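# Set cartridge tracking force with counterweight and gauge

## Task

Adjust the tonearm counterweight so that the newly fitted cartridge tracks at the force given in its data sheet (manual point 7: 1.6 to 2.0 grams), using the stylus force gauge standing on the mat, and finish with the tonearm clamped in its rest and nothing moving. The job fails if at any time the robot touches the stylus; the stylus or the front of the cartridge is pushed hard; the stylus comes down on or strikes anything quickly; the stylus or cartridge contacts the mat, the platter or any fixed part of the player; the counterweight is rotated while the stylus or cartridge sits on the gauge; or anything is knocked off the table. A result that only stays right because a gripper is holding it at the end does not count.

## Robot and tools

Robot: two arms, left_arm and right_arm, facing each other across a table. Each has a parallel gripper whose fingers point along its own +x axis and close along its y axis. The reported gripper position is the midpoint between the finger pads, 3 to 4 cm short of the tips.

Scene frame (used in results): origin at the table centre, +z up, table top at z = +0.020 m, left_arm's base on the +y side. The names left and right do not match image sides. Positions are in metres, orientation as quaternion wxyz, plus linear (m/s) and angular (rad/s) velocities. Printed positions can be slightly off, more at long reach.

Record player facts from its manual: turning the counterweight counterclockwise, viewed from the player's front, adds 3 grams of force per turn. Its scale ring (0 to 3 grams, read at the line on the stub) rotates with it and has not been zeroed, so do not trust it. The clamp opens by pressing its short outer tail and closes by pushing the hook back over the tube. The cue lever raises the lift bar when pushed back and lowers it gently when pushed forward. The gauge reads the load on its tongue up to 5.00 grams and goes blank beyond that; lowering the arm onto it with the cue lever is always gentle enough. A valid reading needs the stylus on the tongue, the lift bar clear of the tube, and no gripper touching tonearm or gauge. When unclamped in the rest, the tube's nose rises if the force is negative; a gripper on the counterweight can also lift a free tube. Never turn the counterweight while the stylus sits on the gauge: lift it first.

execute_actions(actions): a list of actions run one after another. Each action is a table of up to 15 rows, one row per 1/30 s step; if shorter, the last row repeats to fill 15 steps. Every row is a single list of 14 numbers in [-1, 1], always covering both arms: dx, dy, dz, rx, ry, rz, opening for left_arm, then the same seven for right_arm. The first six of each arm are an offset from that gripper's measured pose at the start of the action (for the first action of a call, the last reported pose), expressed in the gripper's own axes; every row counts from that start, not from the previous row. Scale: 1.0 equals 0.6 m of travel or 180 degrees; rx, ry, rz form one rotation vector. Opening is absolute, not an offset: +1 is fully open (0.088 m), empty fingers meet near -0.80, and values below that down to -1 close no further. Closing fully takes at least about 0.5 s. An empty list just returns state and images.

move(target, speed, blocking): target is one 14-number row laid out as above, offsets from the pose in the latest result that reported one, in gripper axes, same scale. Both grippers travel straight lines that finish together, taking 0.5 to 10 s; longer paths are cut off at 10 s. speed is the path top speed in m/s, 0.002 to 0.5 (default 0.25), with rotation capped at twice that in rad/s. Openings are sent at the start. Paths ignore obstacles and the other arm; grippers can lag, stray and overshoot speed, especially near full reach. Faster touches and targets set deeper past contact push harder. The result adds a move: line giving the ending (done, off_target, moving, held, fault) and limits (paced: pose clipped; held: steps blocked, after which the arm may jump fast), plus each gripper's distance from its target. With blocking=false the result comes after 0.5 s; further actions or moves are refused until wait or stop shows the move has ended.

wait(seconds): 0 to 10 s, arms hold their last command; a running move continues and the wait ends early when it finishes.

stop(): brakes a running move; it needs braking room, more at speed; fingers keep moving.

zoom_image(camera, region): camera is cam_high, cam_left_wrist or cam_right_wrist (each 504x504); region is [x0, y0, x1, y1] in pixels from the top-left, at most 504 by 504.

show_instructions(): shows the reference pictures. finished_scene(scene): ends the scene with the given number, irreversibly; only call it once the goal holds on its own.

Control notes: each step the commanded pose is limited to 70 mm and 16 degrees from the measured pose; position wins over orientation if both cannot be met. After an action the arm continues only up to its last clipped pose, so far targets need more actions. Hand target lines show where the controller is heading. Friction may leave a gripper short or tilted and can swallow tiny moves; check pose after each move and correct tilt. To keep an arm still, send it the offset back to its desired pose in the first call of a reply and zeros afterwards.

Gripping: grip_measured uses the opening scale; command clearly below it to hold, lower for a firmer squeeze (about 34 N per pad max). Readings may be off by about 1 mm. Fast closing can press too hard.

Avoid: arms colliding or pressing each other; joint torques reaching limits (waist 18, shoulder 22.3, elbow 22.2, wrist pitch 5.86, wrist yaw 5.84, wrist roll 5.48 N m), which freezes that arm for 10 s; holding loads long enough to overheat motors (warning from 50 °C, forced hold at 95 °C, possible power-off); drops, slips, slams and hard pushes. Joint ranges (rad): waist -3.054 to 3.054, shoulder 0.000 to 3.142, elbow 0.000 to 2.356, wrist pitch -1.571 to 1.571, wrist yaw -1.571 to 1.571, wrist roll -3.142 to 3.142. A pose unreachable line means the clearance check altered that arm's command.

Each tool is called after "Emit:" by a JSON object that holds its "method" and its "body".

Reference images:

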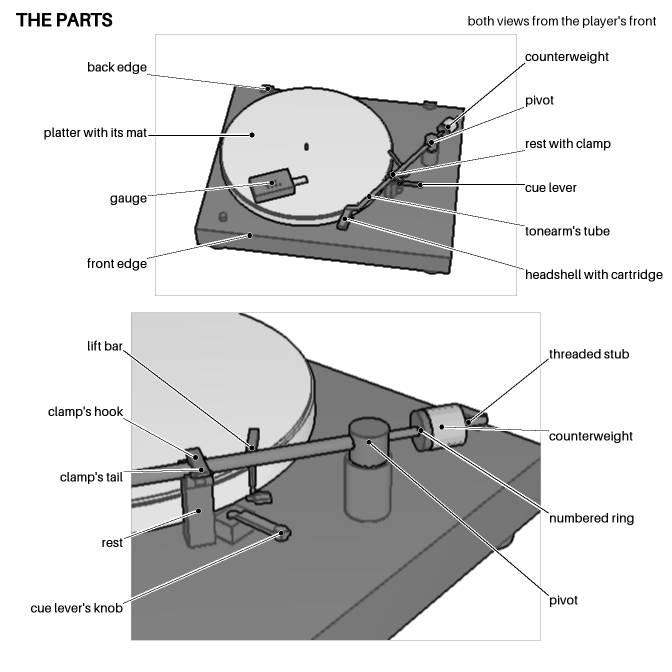

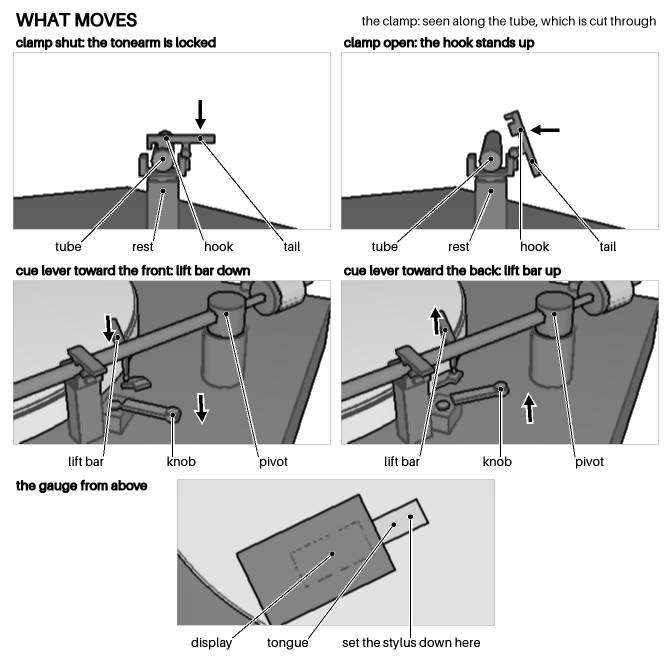

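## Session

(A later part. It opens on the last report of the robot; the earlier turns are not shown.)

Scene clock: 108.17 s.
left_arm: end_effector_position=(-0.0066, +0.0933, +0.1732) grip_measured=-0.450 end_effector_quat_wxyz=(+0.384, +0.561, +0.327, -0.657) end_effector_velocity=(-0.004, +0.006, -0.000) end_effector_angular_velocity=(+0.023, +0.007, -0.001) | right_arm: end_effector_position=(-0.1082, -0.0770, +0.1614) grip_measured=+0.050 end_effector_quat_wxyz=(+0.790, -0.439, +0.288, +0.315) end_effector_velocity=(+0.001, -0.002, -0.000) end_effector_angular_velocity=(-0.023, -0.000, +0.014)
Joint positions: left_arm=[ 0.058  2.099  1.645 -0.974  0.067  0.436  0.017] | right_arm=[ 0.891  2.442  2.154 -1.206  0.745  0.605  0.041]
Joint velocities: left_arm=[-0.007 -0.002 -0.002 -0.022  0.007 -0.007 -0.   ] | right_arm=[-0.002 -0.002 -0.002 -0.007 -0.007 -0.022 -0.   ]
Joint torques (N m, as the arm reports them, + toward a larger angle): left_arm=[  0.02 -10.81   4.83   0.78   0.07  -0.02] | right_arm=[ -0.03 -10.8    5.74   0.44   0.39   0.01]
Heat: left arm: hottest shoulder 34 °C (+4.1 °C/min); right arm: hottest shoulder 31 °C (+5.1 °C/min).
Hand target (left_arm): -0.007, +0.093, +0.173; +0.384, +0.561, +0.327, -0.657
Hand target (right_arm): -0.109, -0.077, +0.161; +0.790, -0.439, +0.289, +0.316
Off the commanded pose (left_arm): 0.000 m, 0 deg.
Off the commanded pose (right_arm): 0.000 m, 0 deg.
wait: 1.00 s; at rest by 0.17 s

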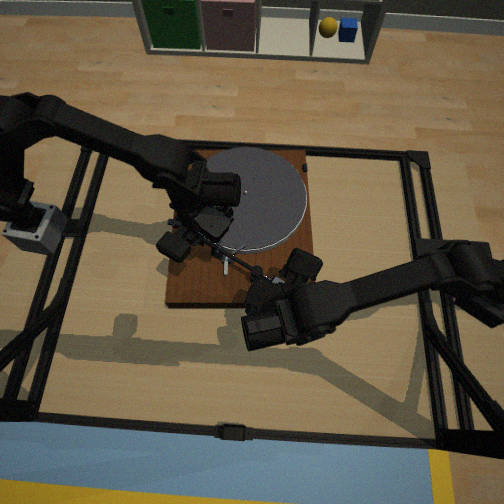

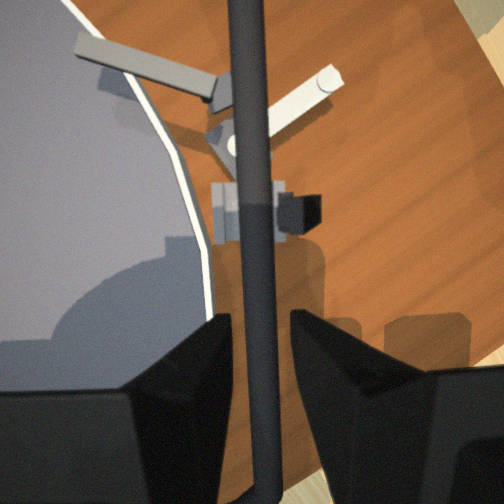

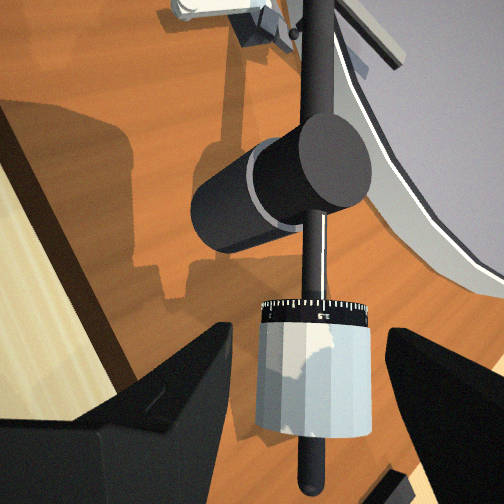

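Emit:
{"method": "move", "body": {"target": [0,0,0,0,0,0,-0.45,0.014,-0.017,-0.011,0.1545,0,0.257,0.05], "speed": 0.5}}

Emit:
{"method": "move", "body": {"target": [0,0,0,0,0,0,-0.7,0.001,0.011,-0.001,-0.069,0,-0.114,-0.38], "speed": 0.4}}

Emit:
{"method": "execute_actions", "body": {"actions": [[[0,0,0,0,0,0,-0.7,0,0,0,0,0,0,-0.05],[0,0,0,0,0,0,-0.7,0,0,0,0,0,0,-0.05],[0,0,0,0,0,0,-0.7,0,0,0,0,0,0,-0.05],[0,0,0,0,0,0,-0.7,0,0,0,0,0,0,-0.05],[0,0,0,0,0,0,-0.7,0,0,0,0,0,0,-0.05],[0,0,0,0,0,0,-0.45,0,0,0,0,0,0,-0.05]]]}}

Emit:
{"method": "wait", "body": {"seconds": 1}}

Scene clock: 110.97 s.
left_arm: end_effector_position=(-0.0066, +0.0934, +0.1732) grip_measured=-0.450 end_effector_quat_wxyz=(+0.384, +0.561, +0.327, -0.657) end_effector_velocity=(+0.002, -0.002, -0.000) end_effector_angular_velocity=(-0.008, -0.008, -0.004) | right_arm: end_effector_position=(-0.0980, -0.0827, +0.1567) grip_measured=+0.050 end_effector_quat_wxyz=(+0.684, -0.097, +0.499, +0.523) end_effector_velocity=(+0.000, -0.001, +0.002) end_effector_angular_velocity=(+0.007, +0.002, +0.008)
Joint positions: left_arm=[ 0.058  2.099  1.645 -0.974  0.067  0.436  0.017] | right_arm=[ 0.661  1.974  1.342 -0.27  -0.011  0.665  0.041]
Joint velocities: left_arm=[ 0.002  0.002  0.002  0.007 -0.007  0.007 -0.   ] | right_arm=[-0.002 -0.007 -0.007  0.007 -0.007 -0.007 -0.   ]
Joint torques (N m, as the arm reports them, + toward a larger angle): left_arm=[  0.01 -10.82   4.85   0.78   0.07  -0.02] | right_arm=[-0.36 -9.7   5.1   1.63 -0.07  0.19]
Heat: left arm: hottest shoulder 34 °C (+3.0 °C/min); right arm: hottest shoulder 32 °C (+6.1 °C/min).
Hand target (left_arm): -0.007, +0.093, +0.173; +0.384, +0.561, +0.327, -0.657
Hand target (right_arm): -0.097, -0.086, +0.157; +0.684, -0.094, +0.502, +0.521
Off the commanded pose (left_arm): 0.000 m, 0 deg.
Off the commanded pose (right_arm): 0.003 m, 0 deg.
move: done

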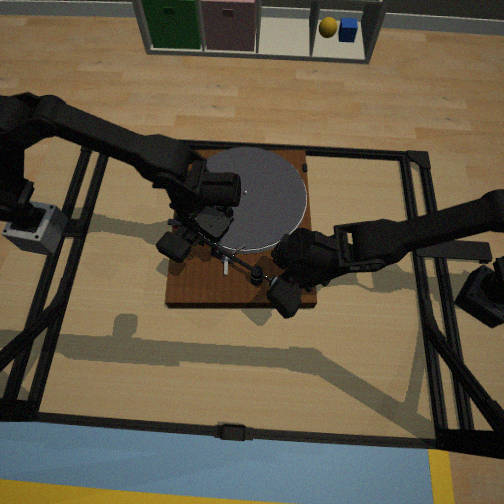

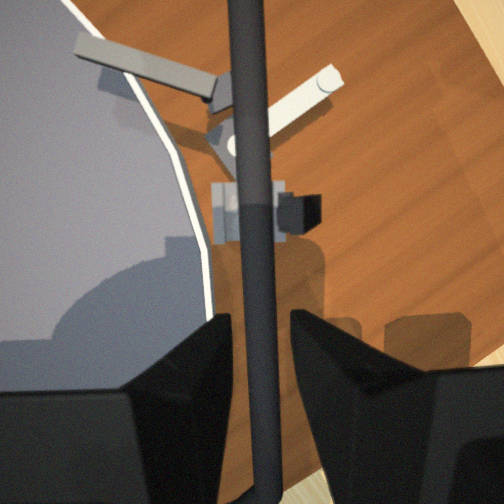

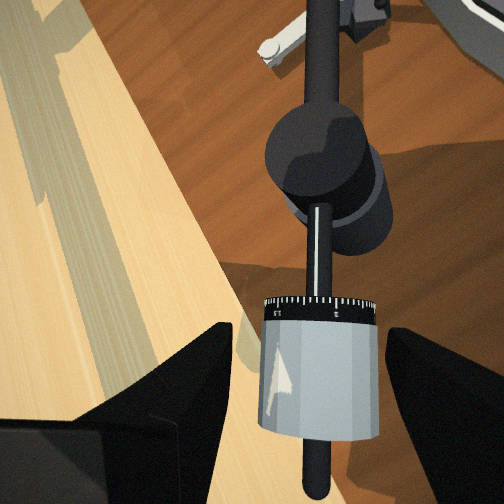

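Scene clock: 112.03 s.
left_arm: end_effector_position=(-0.0066, +0.0933, +0.1732) grip_measured=-0.618 end_effector_quat_wxyz=(+0.384, +0.561, +0.327, -0.657) end_effector_velocity=(+0.003, +0.006, -0.002) end_effector_angular_velocity=(+0.027, -0.008, +0.011) | right_arm: end_effector_position=(-0.1027, -0.0808, +0.1597) grip_measured=-0.278 end_effector_quat_wxyz=(+0.752, -0.251, +0.417, +0.444) end_effector_velocity=(+0.002, +0.002, +0.003) end_effector_angular_velocity=(-0.002, -0.016, +0.013)
Joint positions: left_arm=[ 0.058  2.099  1.645 -0.974  0.067  0.436  0.009] | right_arm=[ 0.775  2.11   1.634 -0.647  0.337  0.59   0.025]
Joint velocities: left_arm=[ 0.002 -0.002 -0.007 -0.022 -0.007 -0.007 -0.   ] | right_arm=[-0.002  0.002  0.012 -0.007  0.007 -0.022 -0.   ]
Joint torques (N m, as the arm reports them, + toward a larger angle): left_arm=[ -0.01 -10.84   4.85   0.79   0.06  -0.01] | right_arm=[ 0.27 -8.54  7.58  0.51  0.36 -0.29]
Heat: left arm: hottest shoulder 34 °C (+3.0 °C/min); right arm: hottest shoulder 32 °C (+6.1 °C/min).
Hand target (left_arm): -0.007, +0.093, +0.173; +0.384, +0.561, +0.327, -0.657
Hand target (right_arm): -0.104, -0.080, +0.159; +0.752, -0.258, +0.414, +0.444
Off the commanded pose (left_arm): 0.000 m, 0 deg.
Off the commanded pose (right_arm): 0.002 m, 1 deg.
move: done

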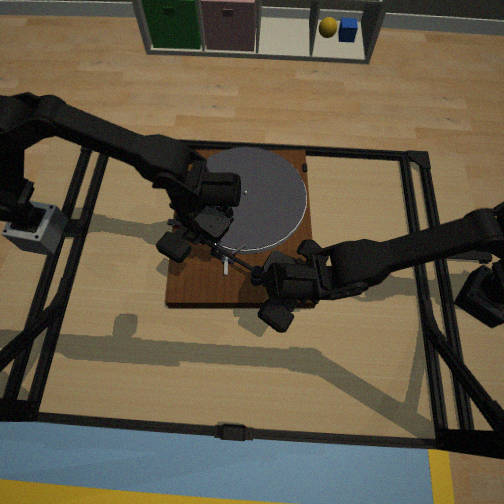

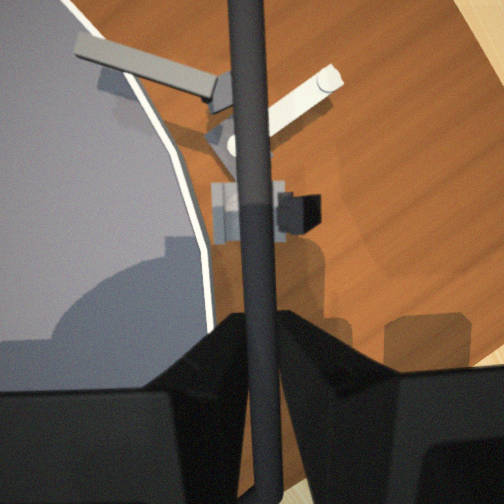

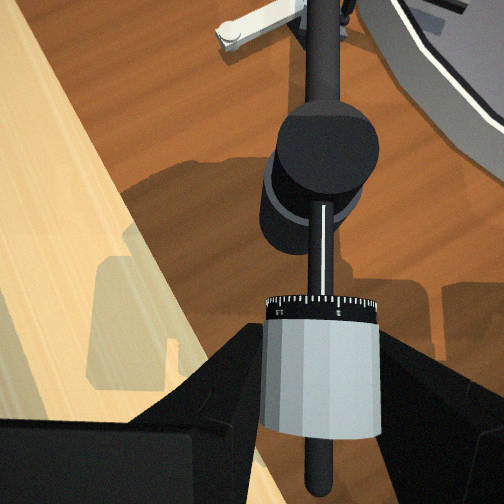

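Scene clock: 112.53 s.
left_arm: end_effector_position=(-0.0066, +0.0933, +0.1732) grip_measured=-0.460 end_effector_quat_wxyz=(+0.384, +0.561, +0.327, -0.657) end_effector_velocity=(+0.000, +0.001, +0.001) end_effector_angular_velocity=(+0.002, -0.006, +0.006) | right_arm: end_effector_position=(-0.1026, -0.0809, +0.1597) grip_measured=-0.053 end_effector_quat_wxyz=(+0.752, -0.252, +0.418, +0.444) end_effector_velocity=(-0.001, -0.003, -0.003) end_effector_angular_velocity=(-0.013, +0.021, +0.001)
Joint positions: left_arm=[ 0.058  2.099  1.645 -0.974  0.067  0.436  0.016] | right_arm=[ 0.775  2.11   1.634 -0.648  0.337  0.59   0.036]
Joint velocities: left_arm=[-0.002 -0.002  0.002 -0.007 -0.007 -0.007  0.005] | right_arm=[-0.002 -0.002 -0.007 -0.007 -0.022  0.007  0.001]
Joint torques (N m, as the arm reports them, + toward a larger angle): left_arm=[  0.   -10.84   4.87   0.79   0.08  -0.02] | right_arm=[-0.02 -9.43  6.18  1.22  0.2  -0.02]
Heat: left arm: hottest shoulder 34 °C (+3.0 °C/min); right arm: hottest shoulder 32 °C (+6.0 °C/min).
Hand target (left_arm): -0.007, +0.093, +0.173; +0.384, +0.561, +0.327, -0.657
Hand target (right_arm): -0.103, -0.081, +0.160; +0.752, -0.251, +0.417, +0.444
Off the commanded pose (left_arm): 0.000 m, 0 deg.
Off the commanded pose (right_arm): 0.000 m, 0 deg.

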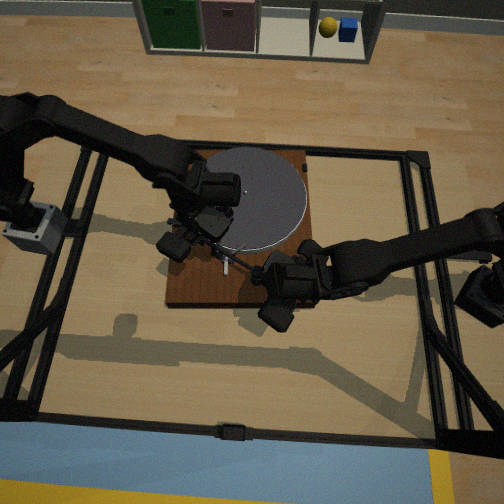

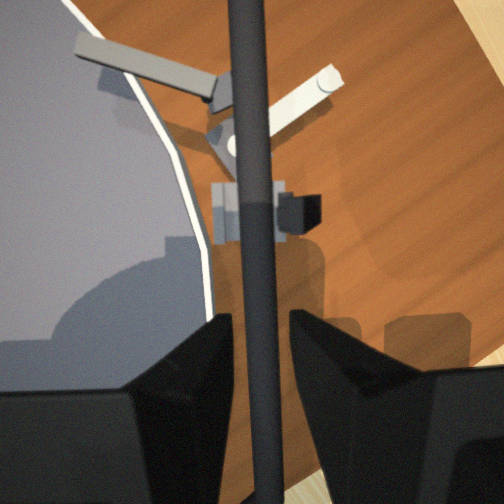

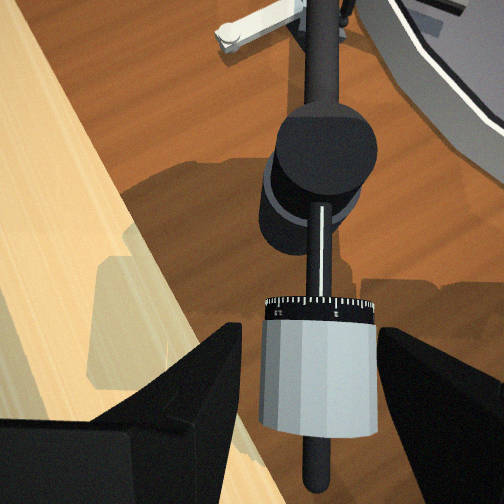

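Scene clock: 113.53 s.
left_arm: end_effector_position=(-0.0066, +0.0933, +0.1732) grip_measured=-0.450 end_effector_quat_wxyz=(+0.384, +0.561, +0.327, -0.657) end_effector_velocity=(+0.000, +0.001, +0.001) end_effector_angular_velocity=(+0.002, -0.006, +0.006) | right_arm: end_effector_position=(-0.1026, -0.0809, +0.1597) grip_measured=-0.050 end_effector_quat_wxyz=(+0.752, -0.252, +0.418, +0.444) end_effector_velocity=(+0.000, -0.002, -0.001) end_effector_angular_velocity=(-0.010, +0.002, +0.007)
Joint positions: left_arm=[ 0.058  2.099  1.645 -0.974  0.067  0.436  0.017] | right_arm=[ 0.775  2.11   1.634 -0.648  0.337  0.59   0.037]
Joint velocities: left_arm=[-0.002 -0.002  0.002 -0.007 -0.007 -0.007  0.   ] | right_arm=[-0.002 -0.002 -0.002 -0.007 -0.007 -0.007 -0.   ]
Joint torques (N m, as the arm reports them, + toward a larger angle): left_arm=[ -0.02 -10.82   4.81   0.79   0.07  -0.01] | right_arm=[-0.03 -9.47  6.24  1.24  0.2  -0.01]
Heat: left arm: hottest shoulder 35 °C (+4.0 °C/min); right arm: hottest shoulder 32 °C (+5.0 °C/min).
Hand target (left_arm): -0.007, +0.093, +0.173; +0.384, +0.561, +0.327, -0.657
Hand target (right_arm): -0.103, -0.081, +0.160; +0.752, -0.251, +0.418, +0.444
Off the commanded pose (left_arm): 0.000 m, 0 deg.
Off the commanded pose (right_arm): 0.000 m, 0 deg.
wait: 1.00 s; at rest by 0.17 s

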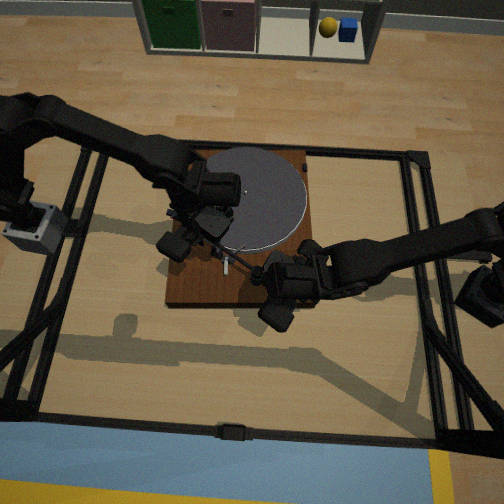

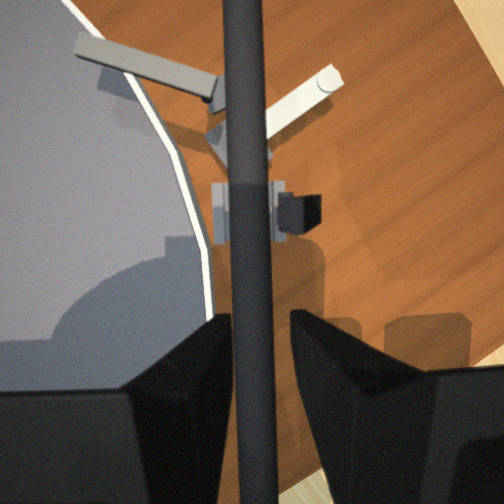

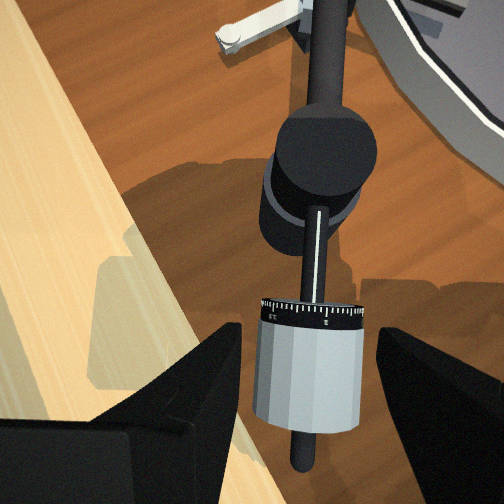

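Emit:
{"method": "move", "body": {"target": [0,0,0,0,0,0,-0.7,0.02,0,-0.012,0,0,0,-0.05], "speed": 0.1}}

Emit:
{"method": "zoom_image", "body": {"camera": "cam_right_wrist", "region": [240, 200, 400, 360]}}

Scene clock: 115.33 s.
left_arm: end_effector_position=(-0.0060, +0.0931, +0.1732) grip_measured=-0.670 end_effector_quat_wxyz=(+0.385, +0.561, +0.327, -0.656) end_effector_velocity=(+0.002, -0.001, +0.000) end_effector_angular_velocity=(-0.007, -0.006, +0.011) | right_arm: end_effector_position=(-0.1032, -0.0777, +0.1567) grip_measured=-0.050 end_effector_quat_wxyz=(+0.754, -0.242, +0.414, +0.449) end_effector_velocity=(+0.000, +0.001, +0.001) end_effector_angular_velocity=(+0.004, +0.004, +0.007)
Joint positions: left_arm=[ 0.059  2.099  1.645 -0.973  0.065  0.436  0.006] | right_arm=[ 0.775  2.11   1.613 -0.602  0.337  0.59   0.037]
Joint velocities: left_arm=[ 0.002 -0.002 -0.002  0.007 -0.007 -0.007  0.   ] | right_arm=[-0.002 -0.002 -0.002  0.007 -0.007 -0.007 -0.   ]
Joint torques (N m, as the arm reports them, + toward a larger angle): left_arm=[ -0.1  -10.83   4.85   0.71   0.1   -0.02] | right_arm=[-0.08 -8.13  4.82  1.3   0.22 -0.03]
Heat: left arm: hottest shoulder 35 °C (+4.0 °C/min); right arm: hottest shoulder 32 °C (+5.0 °C/min).
Hand target (left_arm): -0.007, +0.093, +0.173; +0.384, +0.561, +0.327, -0.657
Hand target (right_arm): -0.102, -0.081, +0.146; +0.752, -0.252, +0.418, +0.444
Off the commanded pose (left_arm): 0.001 m, 0 deg.
Off the commanded pose (right_arm): 0.011 m, 1 deg.
move: off_target (right_arm)

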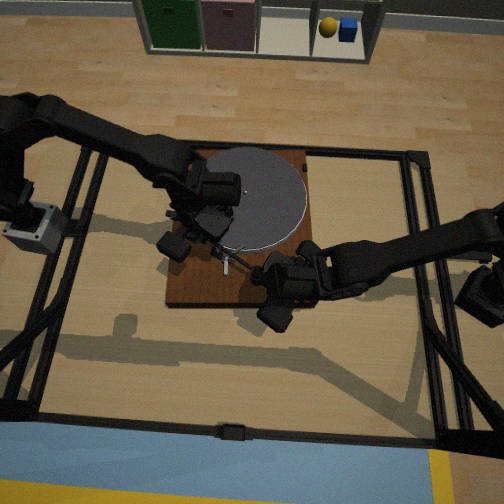

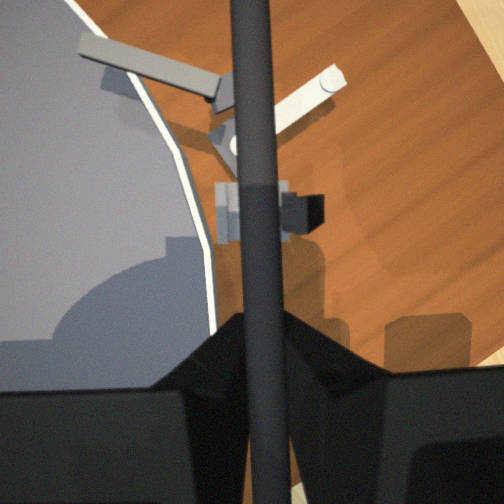

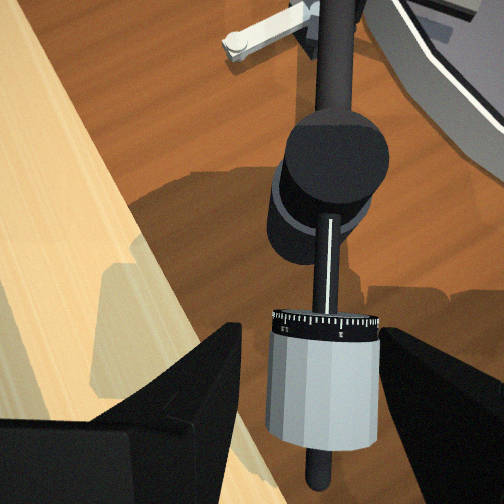

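Region (240, 200, 400, 360) of cam_right_wrist's 504x504 image, scaled by 3.150, with more detail than that image has.

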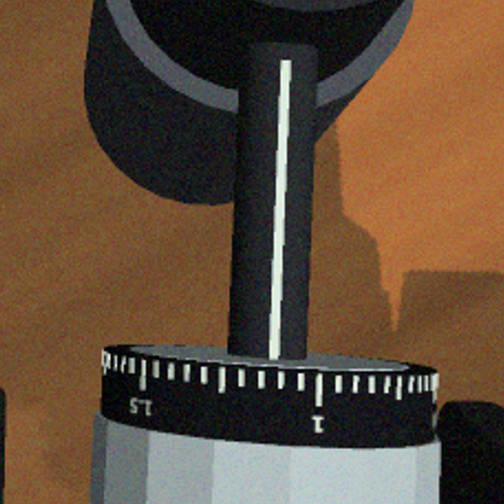

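Emit:
{"method": "move", "body": {"target": [0,0,0,0,0,0,-0.75,0.012,-0.007,-0.019,0,0.01,-0.004,-0.05], "speed": 0.1}}

Scene clock: 117.87 s.
left_arm: end_effector_position=(-0.0060, +0.0931, +0.1731) grip_measured=-0.673 end_effector_quat_wxyz=(+0.384, +0.561, +0.327, -0.656) end_effector_velocity=(-0.000, -0.001, +0.002) end_effector_angular_velocity=(-0.012, -0.005, +0.006) | right_arm: end_effector_position=(-0.1034, -0.0806, +0.1525) grip_measured=-0.050 end_effector_quat_wxyz=(+0.752, -0.245, +0.418, +0.447) end_effector_velocity=(+0.002, +0.001, +0.004) end_effector_angular_velocity=(+0.011, -0.008, +0.001)
Joint positions: left_arm=[ 0.059  2.099  1.645 -0.973  0.065  0.436  0.006] | right_arm=[ 0.775  2.111  1.602 -0.602  0.332  0.594  0.037]
Joint velocities: left_arm=[-0.002 -0.007 -0.002  0.007 -0.007 -0.007 -0.   ] | right_arm=[-0.002 -0.007 -0.002  0.007  0.007 -0.007 -0.   ]
Joint torques (N m, as the arm reports them, + toward a larger angle): left_arm=[  0.04 -10.83   4.86   0.78   0.08  -0.01] | right_arm=[-0.18 -8.79  4.84  0.88  0.18  0.21]
Heat: left arm: hottest shoulder 35 °C (+4.1 °C/min); right arm: hottest shoulder 32 °C (+5.1 °C/min).
Hand target (left_arm): -0.006, +0.093, +0.173; +0.384, +0.561, +0.327, -0.656
Hand target (right_arm): -0.102, -0.085, +0.144; +0.750, -0.251, +0.424, +0.441
Off the commanded pose (left_arm): 0.000 m, 0 deg.
Off the commanded pose (right_arm): 0.009 m, 1 deg.
move: off_target (right_arm)

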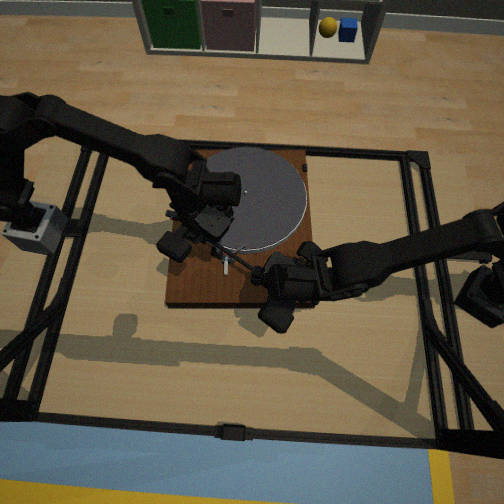

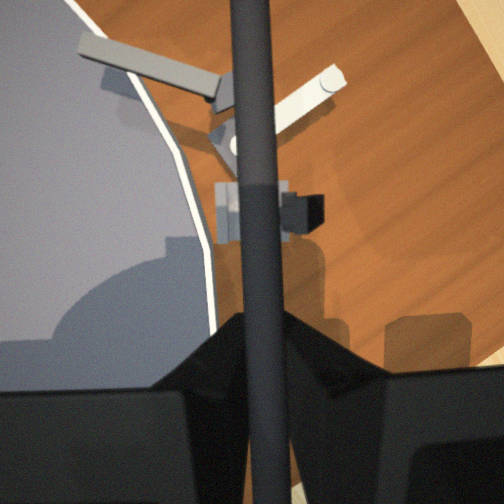

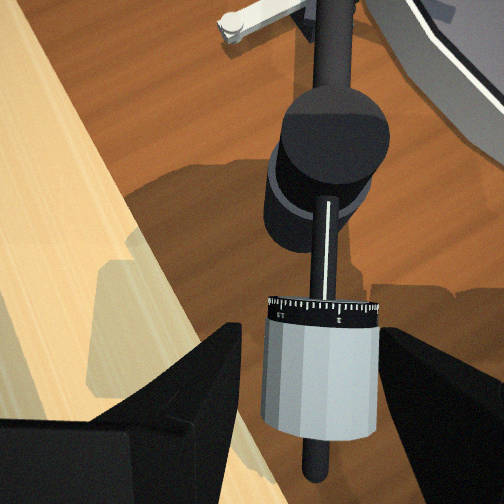

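Emit:
{"method": "move", "body": {"target": [0,0,0,0,0,0,-0.75,0.004,-0.018,-0.005,0.075,0,0.167,-0.38], "speed": 0.4}}

Emit:
{"method": "execute_actions", "body": {"actions": [[[0,0,0,0,0,0,-0.75,0,0,0,0,0,0,0.15],[0,0,0,0,0,0,-0.75,0,0,0,0,0,0,0.15],[0,0,0,0,0,0,-0.75,0,0,0,0,0,0,0.15],[0,0,0,0,0,0,-0.75,0,0,0,0,0,0,0.15],[0,0,0,0,0,0,-0.75,0,0,0,0,0,0,0.15],[0,0,0,0,0,0,-0.5,0,0,0,0,0,0,0.15]]]}}

Emit:
{"method": "wait", "body": {"seconds": 2}}

Scene clock: 119.77 s.
left_arm: end_effector_position=(-0.0050, +0.0925, +0.1732) grip_measured=-0.673 end_effector_quat_wxyz=(+0.386, +0.560, +0.327, -0.656) end_effector_velocity=(+0.000, +0.002, -0.002) end_effector_angular_velocity=(+0.012, -0.007, +0.006) | right_arm: end_effector_position=(-0.0957, -0.0838, +0.1490) grip_measured=-0.272 end_effector_quat_wxyz=(+0.634, -0.044, +0.510, +0.579) end_effector_velocity=(+0.000, -0.002, -0.002) end_effector_angular_velocity=(-0.004, +0.021, +0.003)
Joint positions: left_arm=[ 0.061  2.099  1.645 -0.971  0.065  0.436  0.006] | right_arm=[ 0.6    1.955  1.202 -0.04  -0.196  0.649  0.026]
Joint velocities: left_arm=[-0.002  0.002 -0.002 -0.007 -0.007 -0.007 -0.   ] | right_arm=[-0.007 -0.002 -0.012  0.007 -0.022  0.007 -0.   ]
Joint torques (N m, as the arm reports them, + toward a larger angle): left_arm=[ -0.14 -10.85   4.84   0.61   0.09  -0.01] | right_arm=[-0.43 -9.36  4.54  1.78 -0.16  0.54]
Heat: left arm: hottest shoulder 35 °C (+4.1 °C/min); right arm: hottest shoulder 32 °C (+5.1 °C/min).
Hand target (left_arm): -0.006, +0.093, +0.173; +0.384, +0.561, +0.327, -0.656
Hand target (right_arm): -0.095, -0.087, +0.149; +0.634, -0.039, +0.516, +0.575
Off the commanded pose (left_arm): 0.001 m, 0 deg.
Off the commanded pose (right_arm): 0.003 m, 1 deg.
move: done

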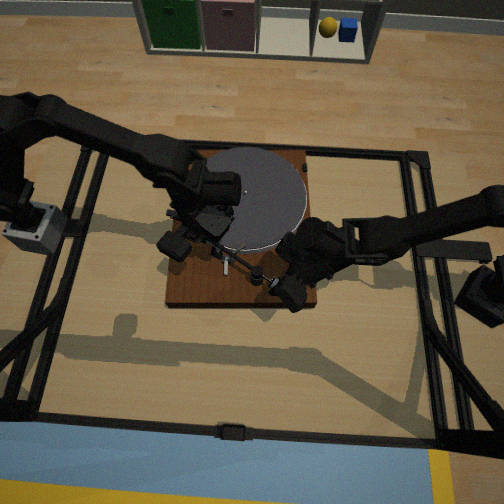

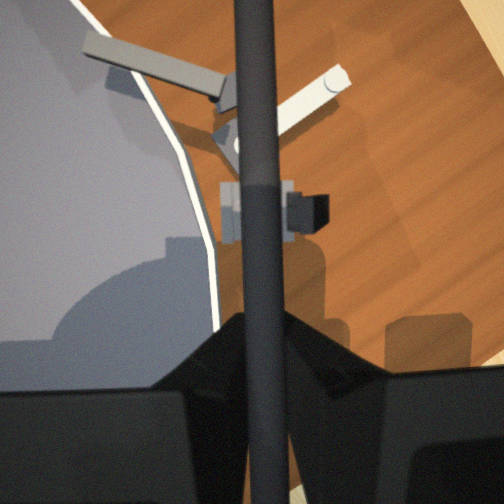

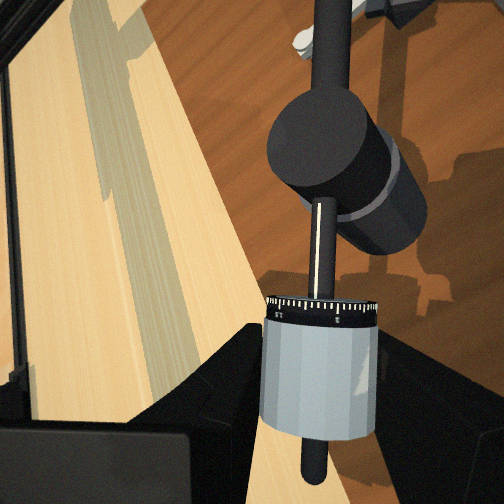

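Scene clock: 120.27 s.
left_arm: end_effector_position=(-0.0050, +0.0925, +0.1732) grip_measured=-0.510 end_effector_quat_wxyz=(+0.386, +0.560, +0.327, -0.656) end_effector_velocity=(-0.000, -0.001, +0.000) end_effector_angular_velocity=(-0.007, -0.006, +0.006) | right_arm: end_effector_position=(-0.0957, -0.0839, +0.1489) grip_measured=+0.146 end_effector_quat_wxyz=(+0.634, -0.043, +0.511, +0.578) end_effector_velocity=(-0.002, -0.002, +0.002) end_effector_angular_velocity=(-0.004, +0.021, +0.008)
Joint positions: left_arm=[ 0.061  2.099  1.645 -0.971  0.065  0.436  0.014] | right_arm=[ 0.6    1.955  1.202 -0.039 -0.196  0.652  0.046]
Joint velocities: left_arm=[-0.002 -0.002 -0.002  0.007 -0.007 -0.007  0.005] | right_arm=[-0.002 -0.007 -0.002 -0.007 -0.022  0.007  0.002]
Joint torques (N m, as the arm reports them, + toward a larger angle): left_arm=[  0.08 -10.83   4.87   0.79   0.07  -0.01] | right_arm=[-0.01 -8.39  6.18  1.6  -0.07 -0.17]
Heat: left arm: hottest shoulder 35 °C (+4.0 °C/min); right arm: hottest shoulder 32 °C (+5.0 °C/min).
Hand target (left_arm): -0.005, +0.092, +0.173; +0.386, +0.560, +0.327, -0.656
Hand target (right_arm): -0.096, -0.084, +0.149; +0.634, -0.045, +0.510, +0.579
Off the commanded pose (left_arm): 0.000 m, 0 deg.
Off the commanded pose (right_arm): 0.000 m, 0 deg.

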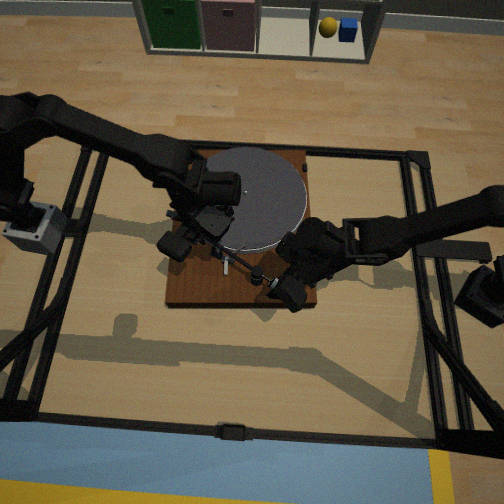

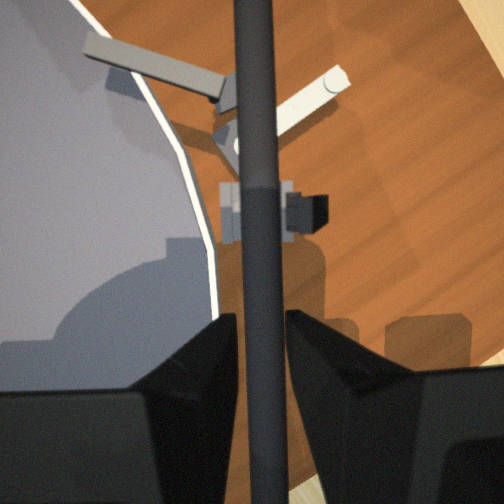

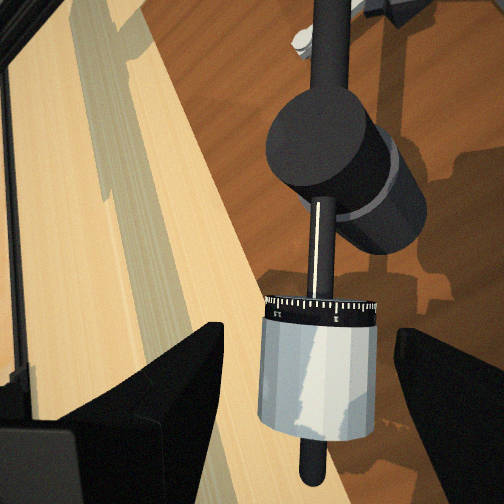

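Scene clock: 122.27 s.
left_arm: end_effector_position=(-0.0050, +0.0925, +0.1732) grip_measured=-0.500 end_effector_quat_wxyz=(+0.386, +0.560, +0.327, -0.656) end_effector_velocity=(+0.000, +0.002, +0.000) end_effector_angular_velocity=(+0.008, -0.005, +0.020) | right_arm: end_effector_position=(-0.0957, -0.0839, +0.1489) grip_measured=+0.150 end_effector_quat_wxyz=(+0.634, -0.043, +0.511, +0.578) end_effector_velocity=(+0.000, -0.004, -0.003) end_effector_angular_velocity=(-0.023, +0.010, -0.002)
Joint positions: left_arm=[ 0.061  2.099  1.645 -0.971  0.065  0.436  0.015] | right_arm=[ 0.6    1.955  1.202 -0.039 -0.196  0.652  0.046]
Joint velocities: left_arm=[-0.002 -0.002 -0.002 -0.007 -0.007 -0.022 -0.   ] | right_arm=[-0.002 -0.002 -0.002 -0.022 -0.007  0.007  0.   ]
Joint torques (N m, as the arm reports them, + toward a larger angle): left_arm=[  0.03 -10.85   4.82   0.78   0.06  -0.02] | right_arm=[-0.01 -8.39  6.2   1.59 -0.07 -0.17]
Heat: left arm: hottest shoulder 35 °C (+4.0 °C/min); right arm: hottest shoulder 32 °C (+4.0 °C/min).
Hand target (left_arm): -0.005, +0.092, +0.173; +0.386, +0.560, +0.327, -0.656
Hand target (right_arm): -0.096, -0.084, +0.149; +0.634, -0.045, +0.510, +0.579
Off the commanded pose (left_arm): 0.000 m, 0 deg.
Off the commanded pose (right_arm): 0.000 m, 0 deg.
wait: 2.00 s; at rest by 0.17 s

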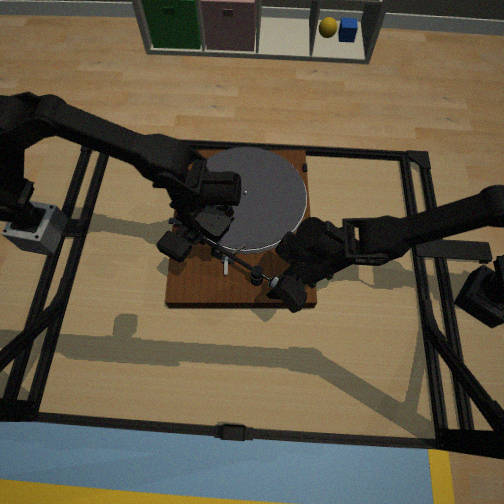

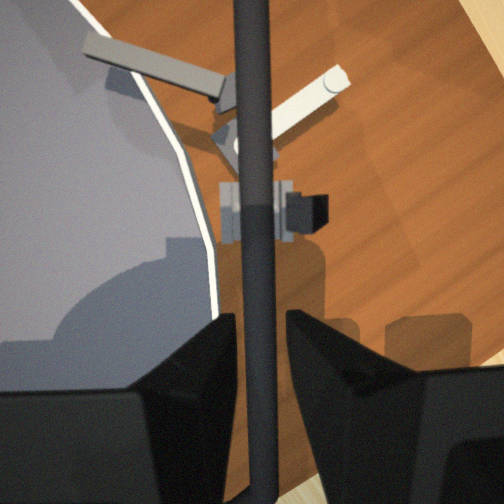

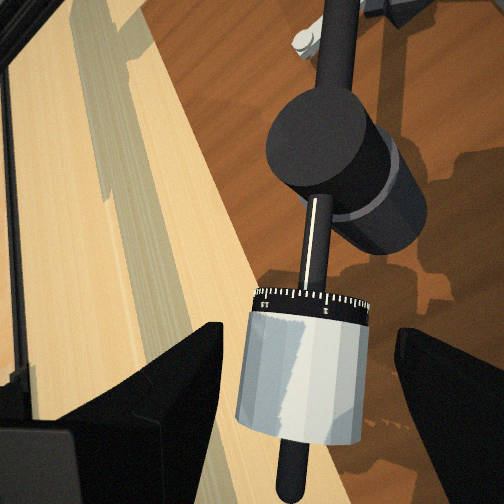

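Emit:
{"method": "move", "body": {"target": [0,0,0,0,0,0,-0.7,0.001,0.034,0.005,-0.161,0.01,-0.315,0.1], "speed": 0.5}}

Scene clock: 125.03 s.
left_arm: end_effector_position=(-0.0053, +0.0926, +0.1731) grip_measured=-0.618 end_effector_quat_wxyz=(+0.386, +0.560, +0.327, -0.656) end_effector_velocity=(+0.000, +0.005, -0.002) end_effector_angular_velocity=(+0.027, -0.008, +0.006) | right_arm: end_effector_position=(-0.1089, -0.0747, +0.1692) grip_measured=+0.100 end_effector_quat_wxyz=(+0.794, -0.433, +0.283, +0.320) end_effector_velocity=(+0.001, -0.003, -0.001) end_effector_angular_velocity=(-0.023, +0.001, -0.007)
Joint positions: left_arm=[ 0.06   2.099  1.645 -0.971  0.065  0.436  0.009] | right_arm=[ 0.892  2.432  2.163 -1.203  0.752  0.599  0.044]
Joint velocities: left_arm=[-0.002  0.002 -0.002 -0.022 -0.007 -0.007 -0.   ] | right_arm=[-0.002  0.012  0.022 -0.037 -0.007  0.007  0.   ]
Joint torques (N m, as the arm reports them, + toward a larger angle): left_arm=[  0.13 -10.85   4.85   0.81   0.07   0.  ] | right_arm=[ 0.13 -8.7   6.58  0.2   0.52  0.2 ]
Heat: left arm: hottest shoulder 35 °C (+4.0 °C/min); right arm: hottest shoulder 32 °C (+4.0 °C/min).
Hand target (left_arm): -0.005, +0.092, +0.173; +0.386, +0.560, +0.327, -0.656
Hand target (right_arm): -0.110, -0.074, +0.162; +0.793, -0.438, +0.284, +0.316
Off the commanded pose (left_arm): 0.000 m, 0 deg.
Off the commanded pose (right_arm): 0.008 m, 1 deg.
move: done

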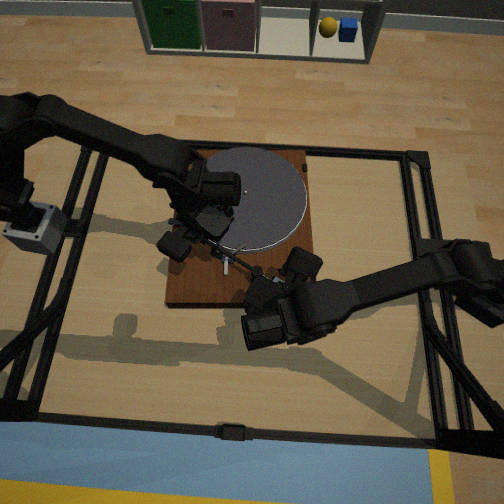

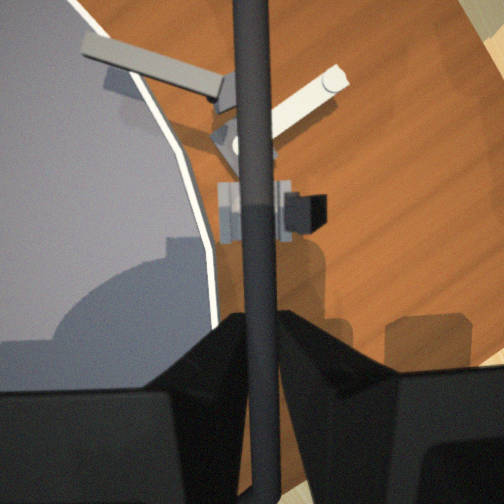

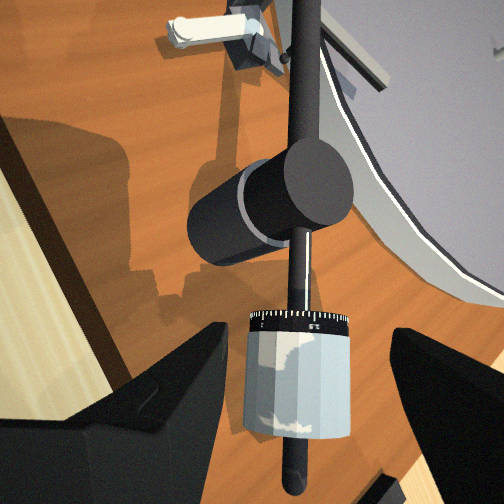

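Emit:
{"method": "move", "body": {"target": [0,0,0,0,0,0,-0.7,0.019,0.012,-0.019,0,0.005,-0.005,0.05], "speed": 0.1}}

Scene clock: 126.50 s.
left_arm: end_effector_position=(-0.0055, +0.0926, +0.1731) grip_measured=-0.618 end_effector_quat_wxyz=(+0.385, +0.560, +0.327, -0.656) end_effector_velocity=(+0.000, +0.002, -0.002) end_effector_angular_velocity=(+0.014, +0.009, +0.023) | right_arm: end_effector_position=(-0.1082, -0.0763, +0.1614) grip_measured=+0.050 end_effector_quat_wxyz=(+0.797, -0.430, +0.286, +0.315) end_effector_velocity=(+0.000, +0.001, +0.002) end_effector_angular_velocity=(+0.005, +0.009, +0.004)
Joint positions: left_arm=[ 0.06   2.099  1.645 -0.971  0.065  0.436  0.009] | right_arm=[ 0.892  2.435  2.137 -1.184  0.754  0.618  0.041]
Joint velocities: left_arm=[ 0.002  0.002 -0.002 -0.007  0.007 -0.022  0.   ] | right_arm=[-0.002 -0.007 -0.002  0.007 -0.007 -0.007 -0.   ]
Joint torques (N m, as the arm reports them, + toward a larger angle): left_arm=[  0.03 -10.81   4.86   0.8    0.07  -0.02] | right_arm=[ 0.27 -9.44  4.38  0.6   0.5   0.29]
Heat: left arm: hottest shoulder 35 °C (+4.0 °C/min); right arm: hottest shoulder 32 °C (+4.0 °C/min).
Hand target (left_arm): -0.005, +0.093, +0.173; +0.386, +0.560, +0.327, -0.656
Hand target (right_arm): -0.109, -0.079, +0.152; +0.794, -0.438, +0.286, +0.310
Off the commanded pose (left_arm): 0.000 m, 0 deg.
Off the commanded pose (right_arm): 0.010 m, 1 deg.
move: off_target (right_arm)

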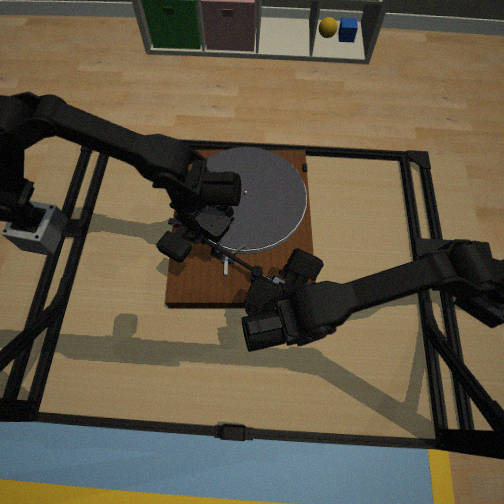

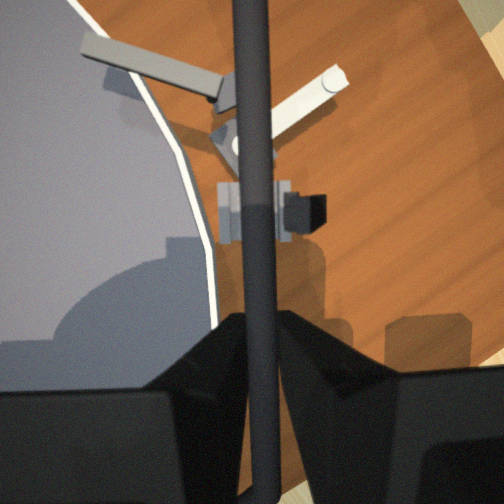

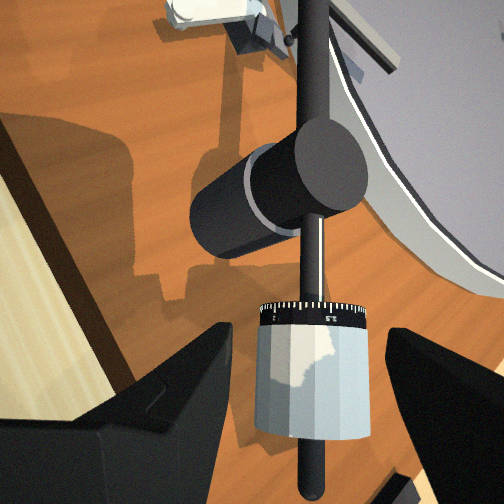

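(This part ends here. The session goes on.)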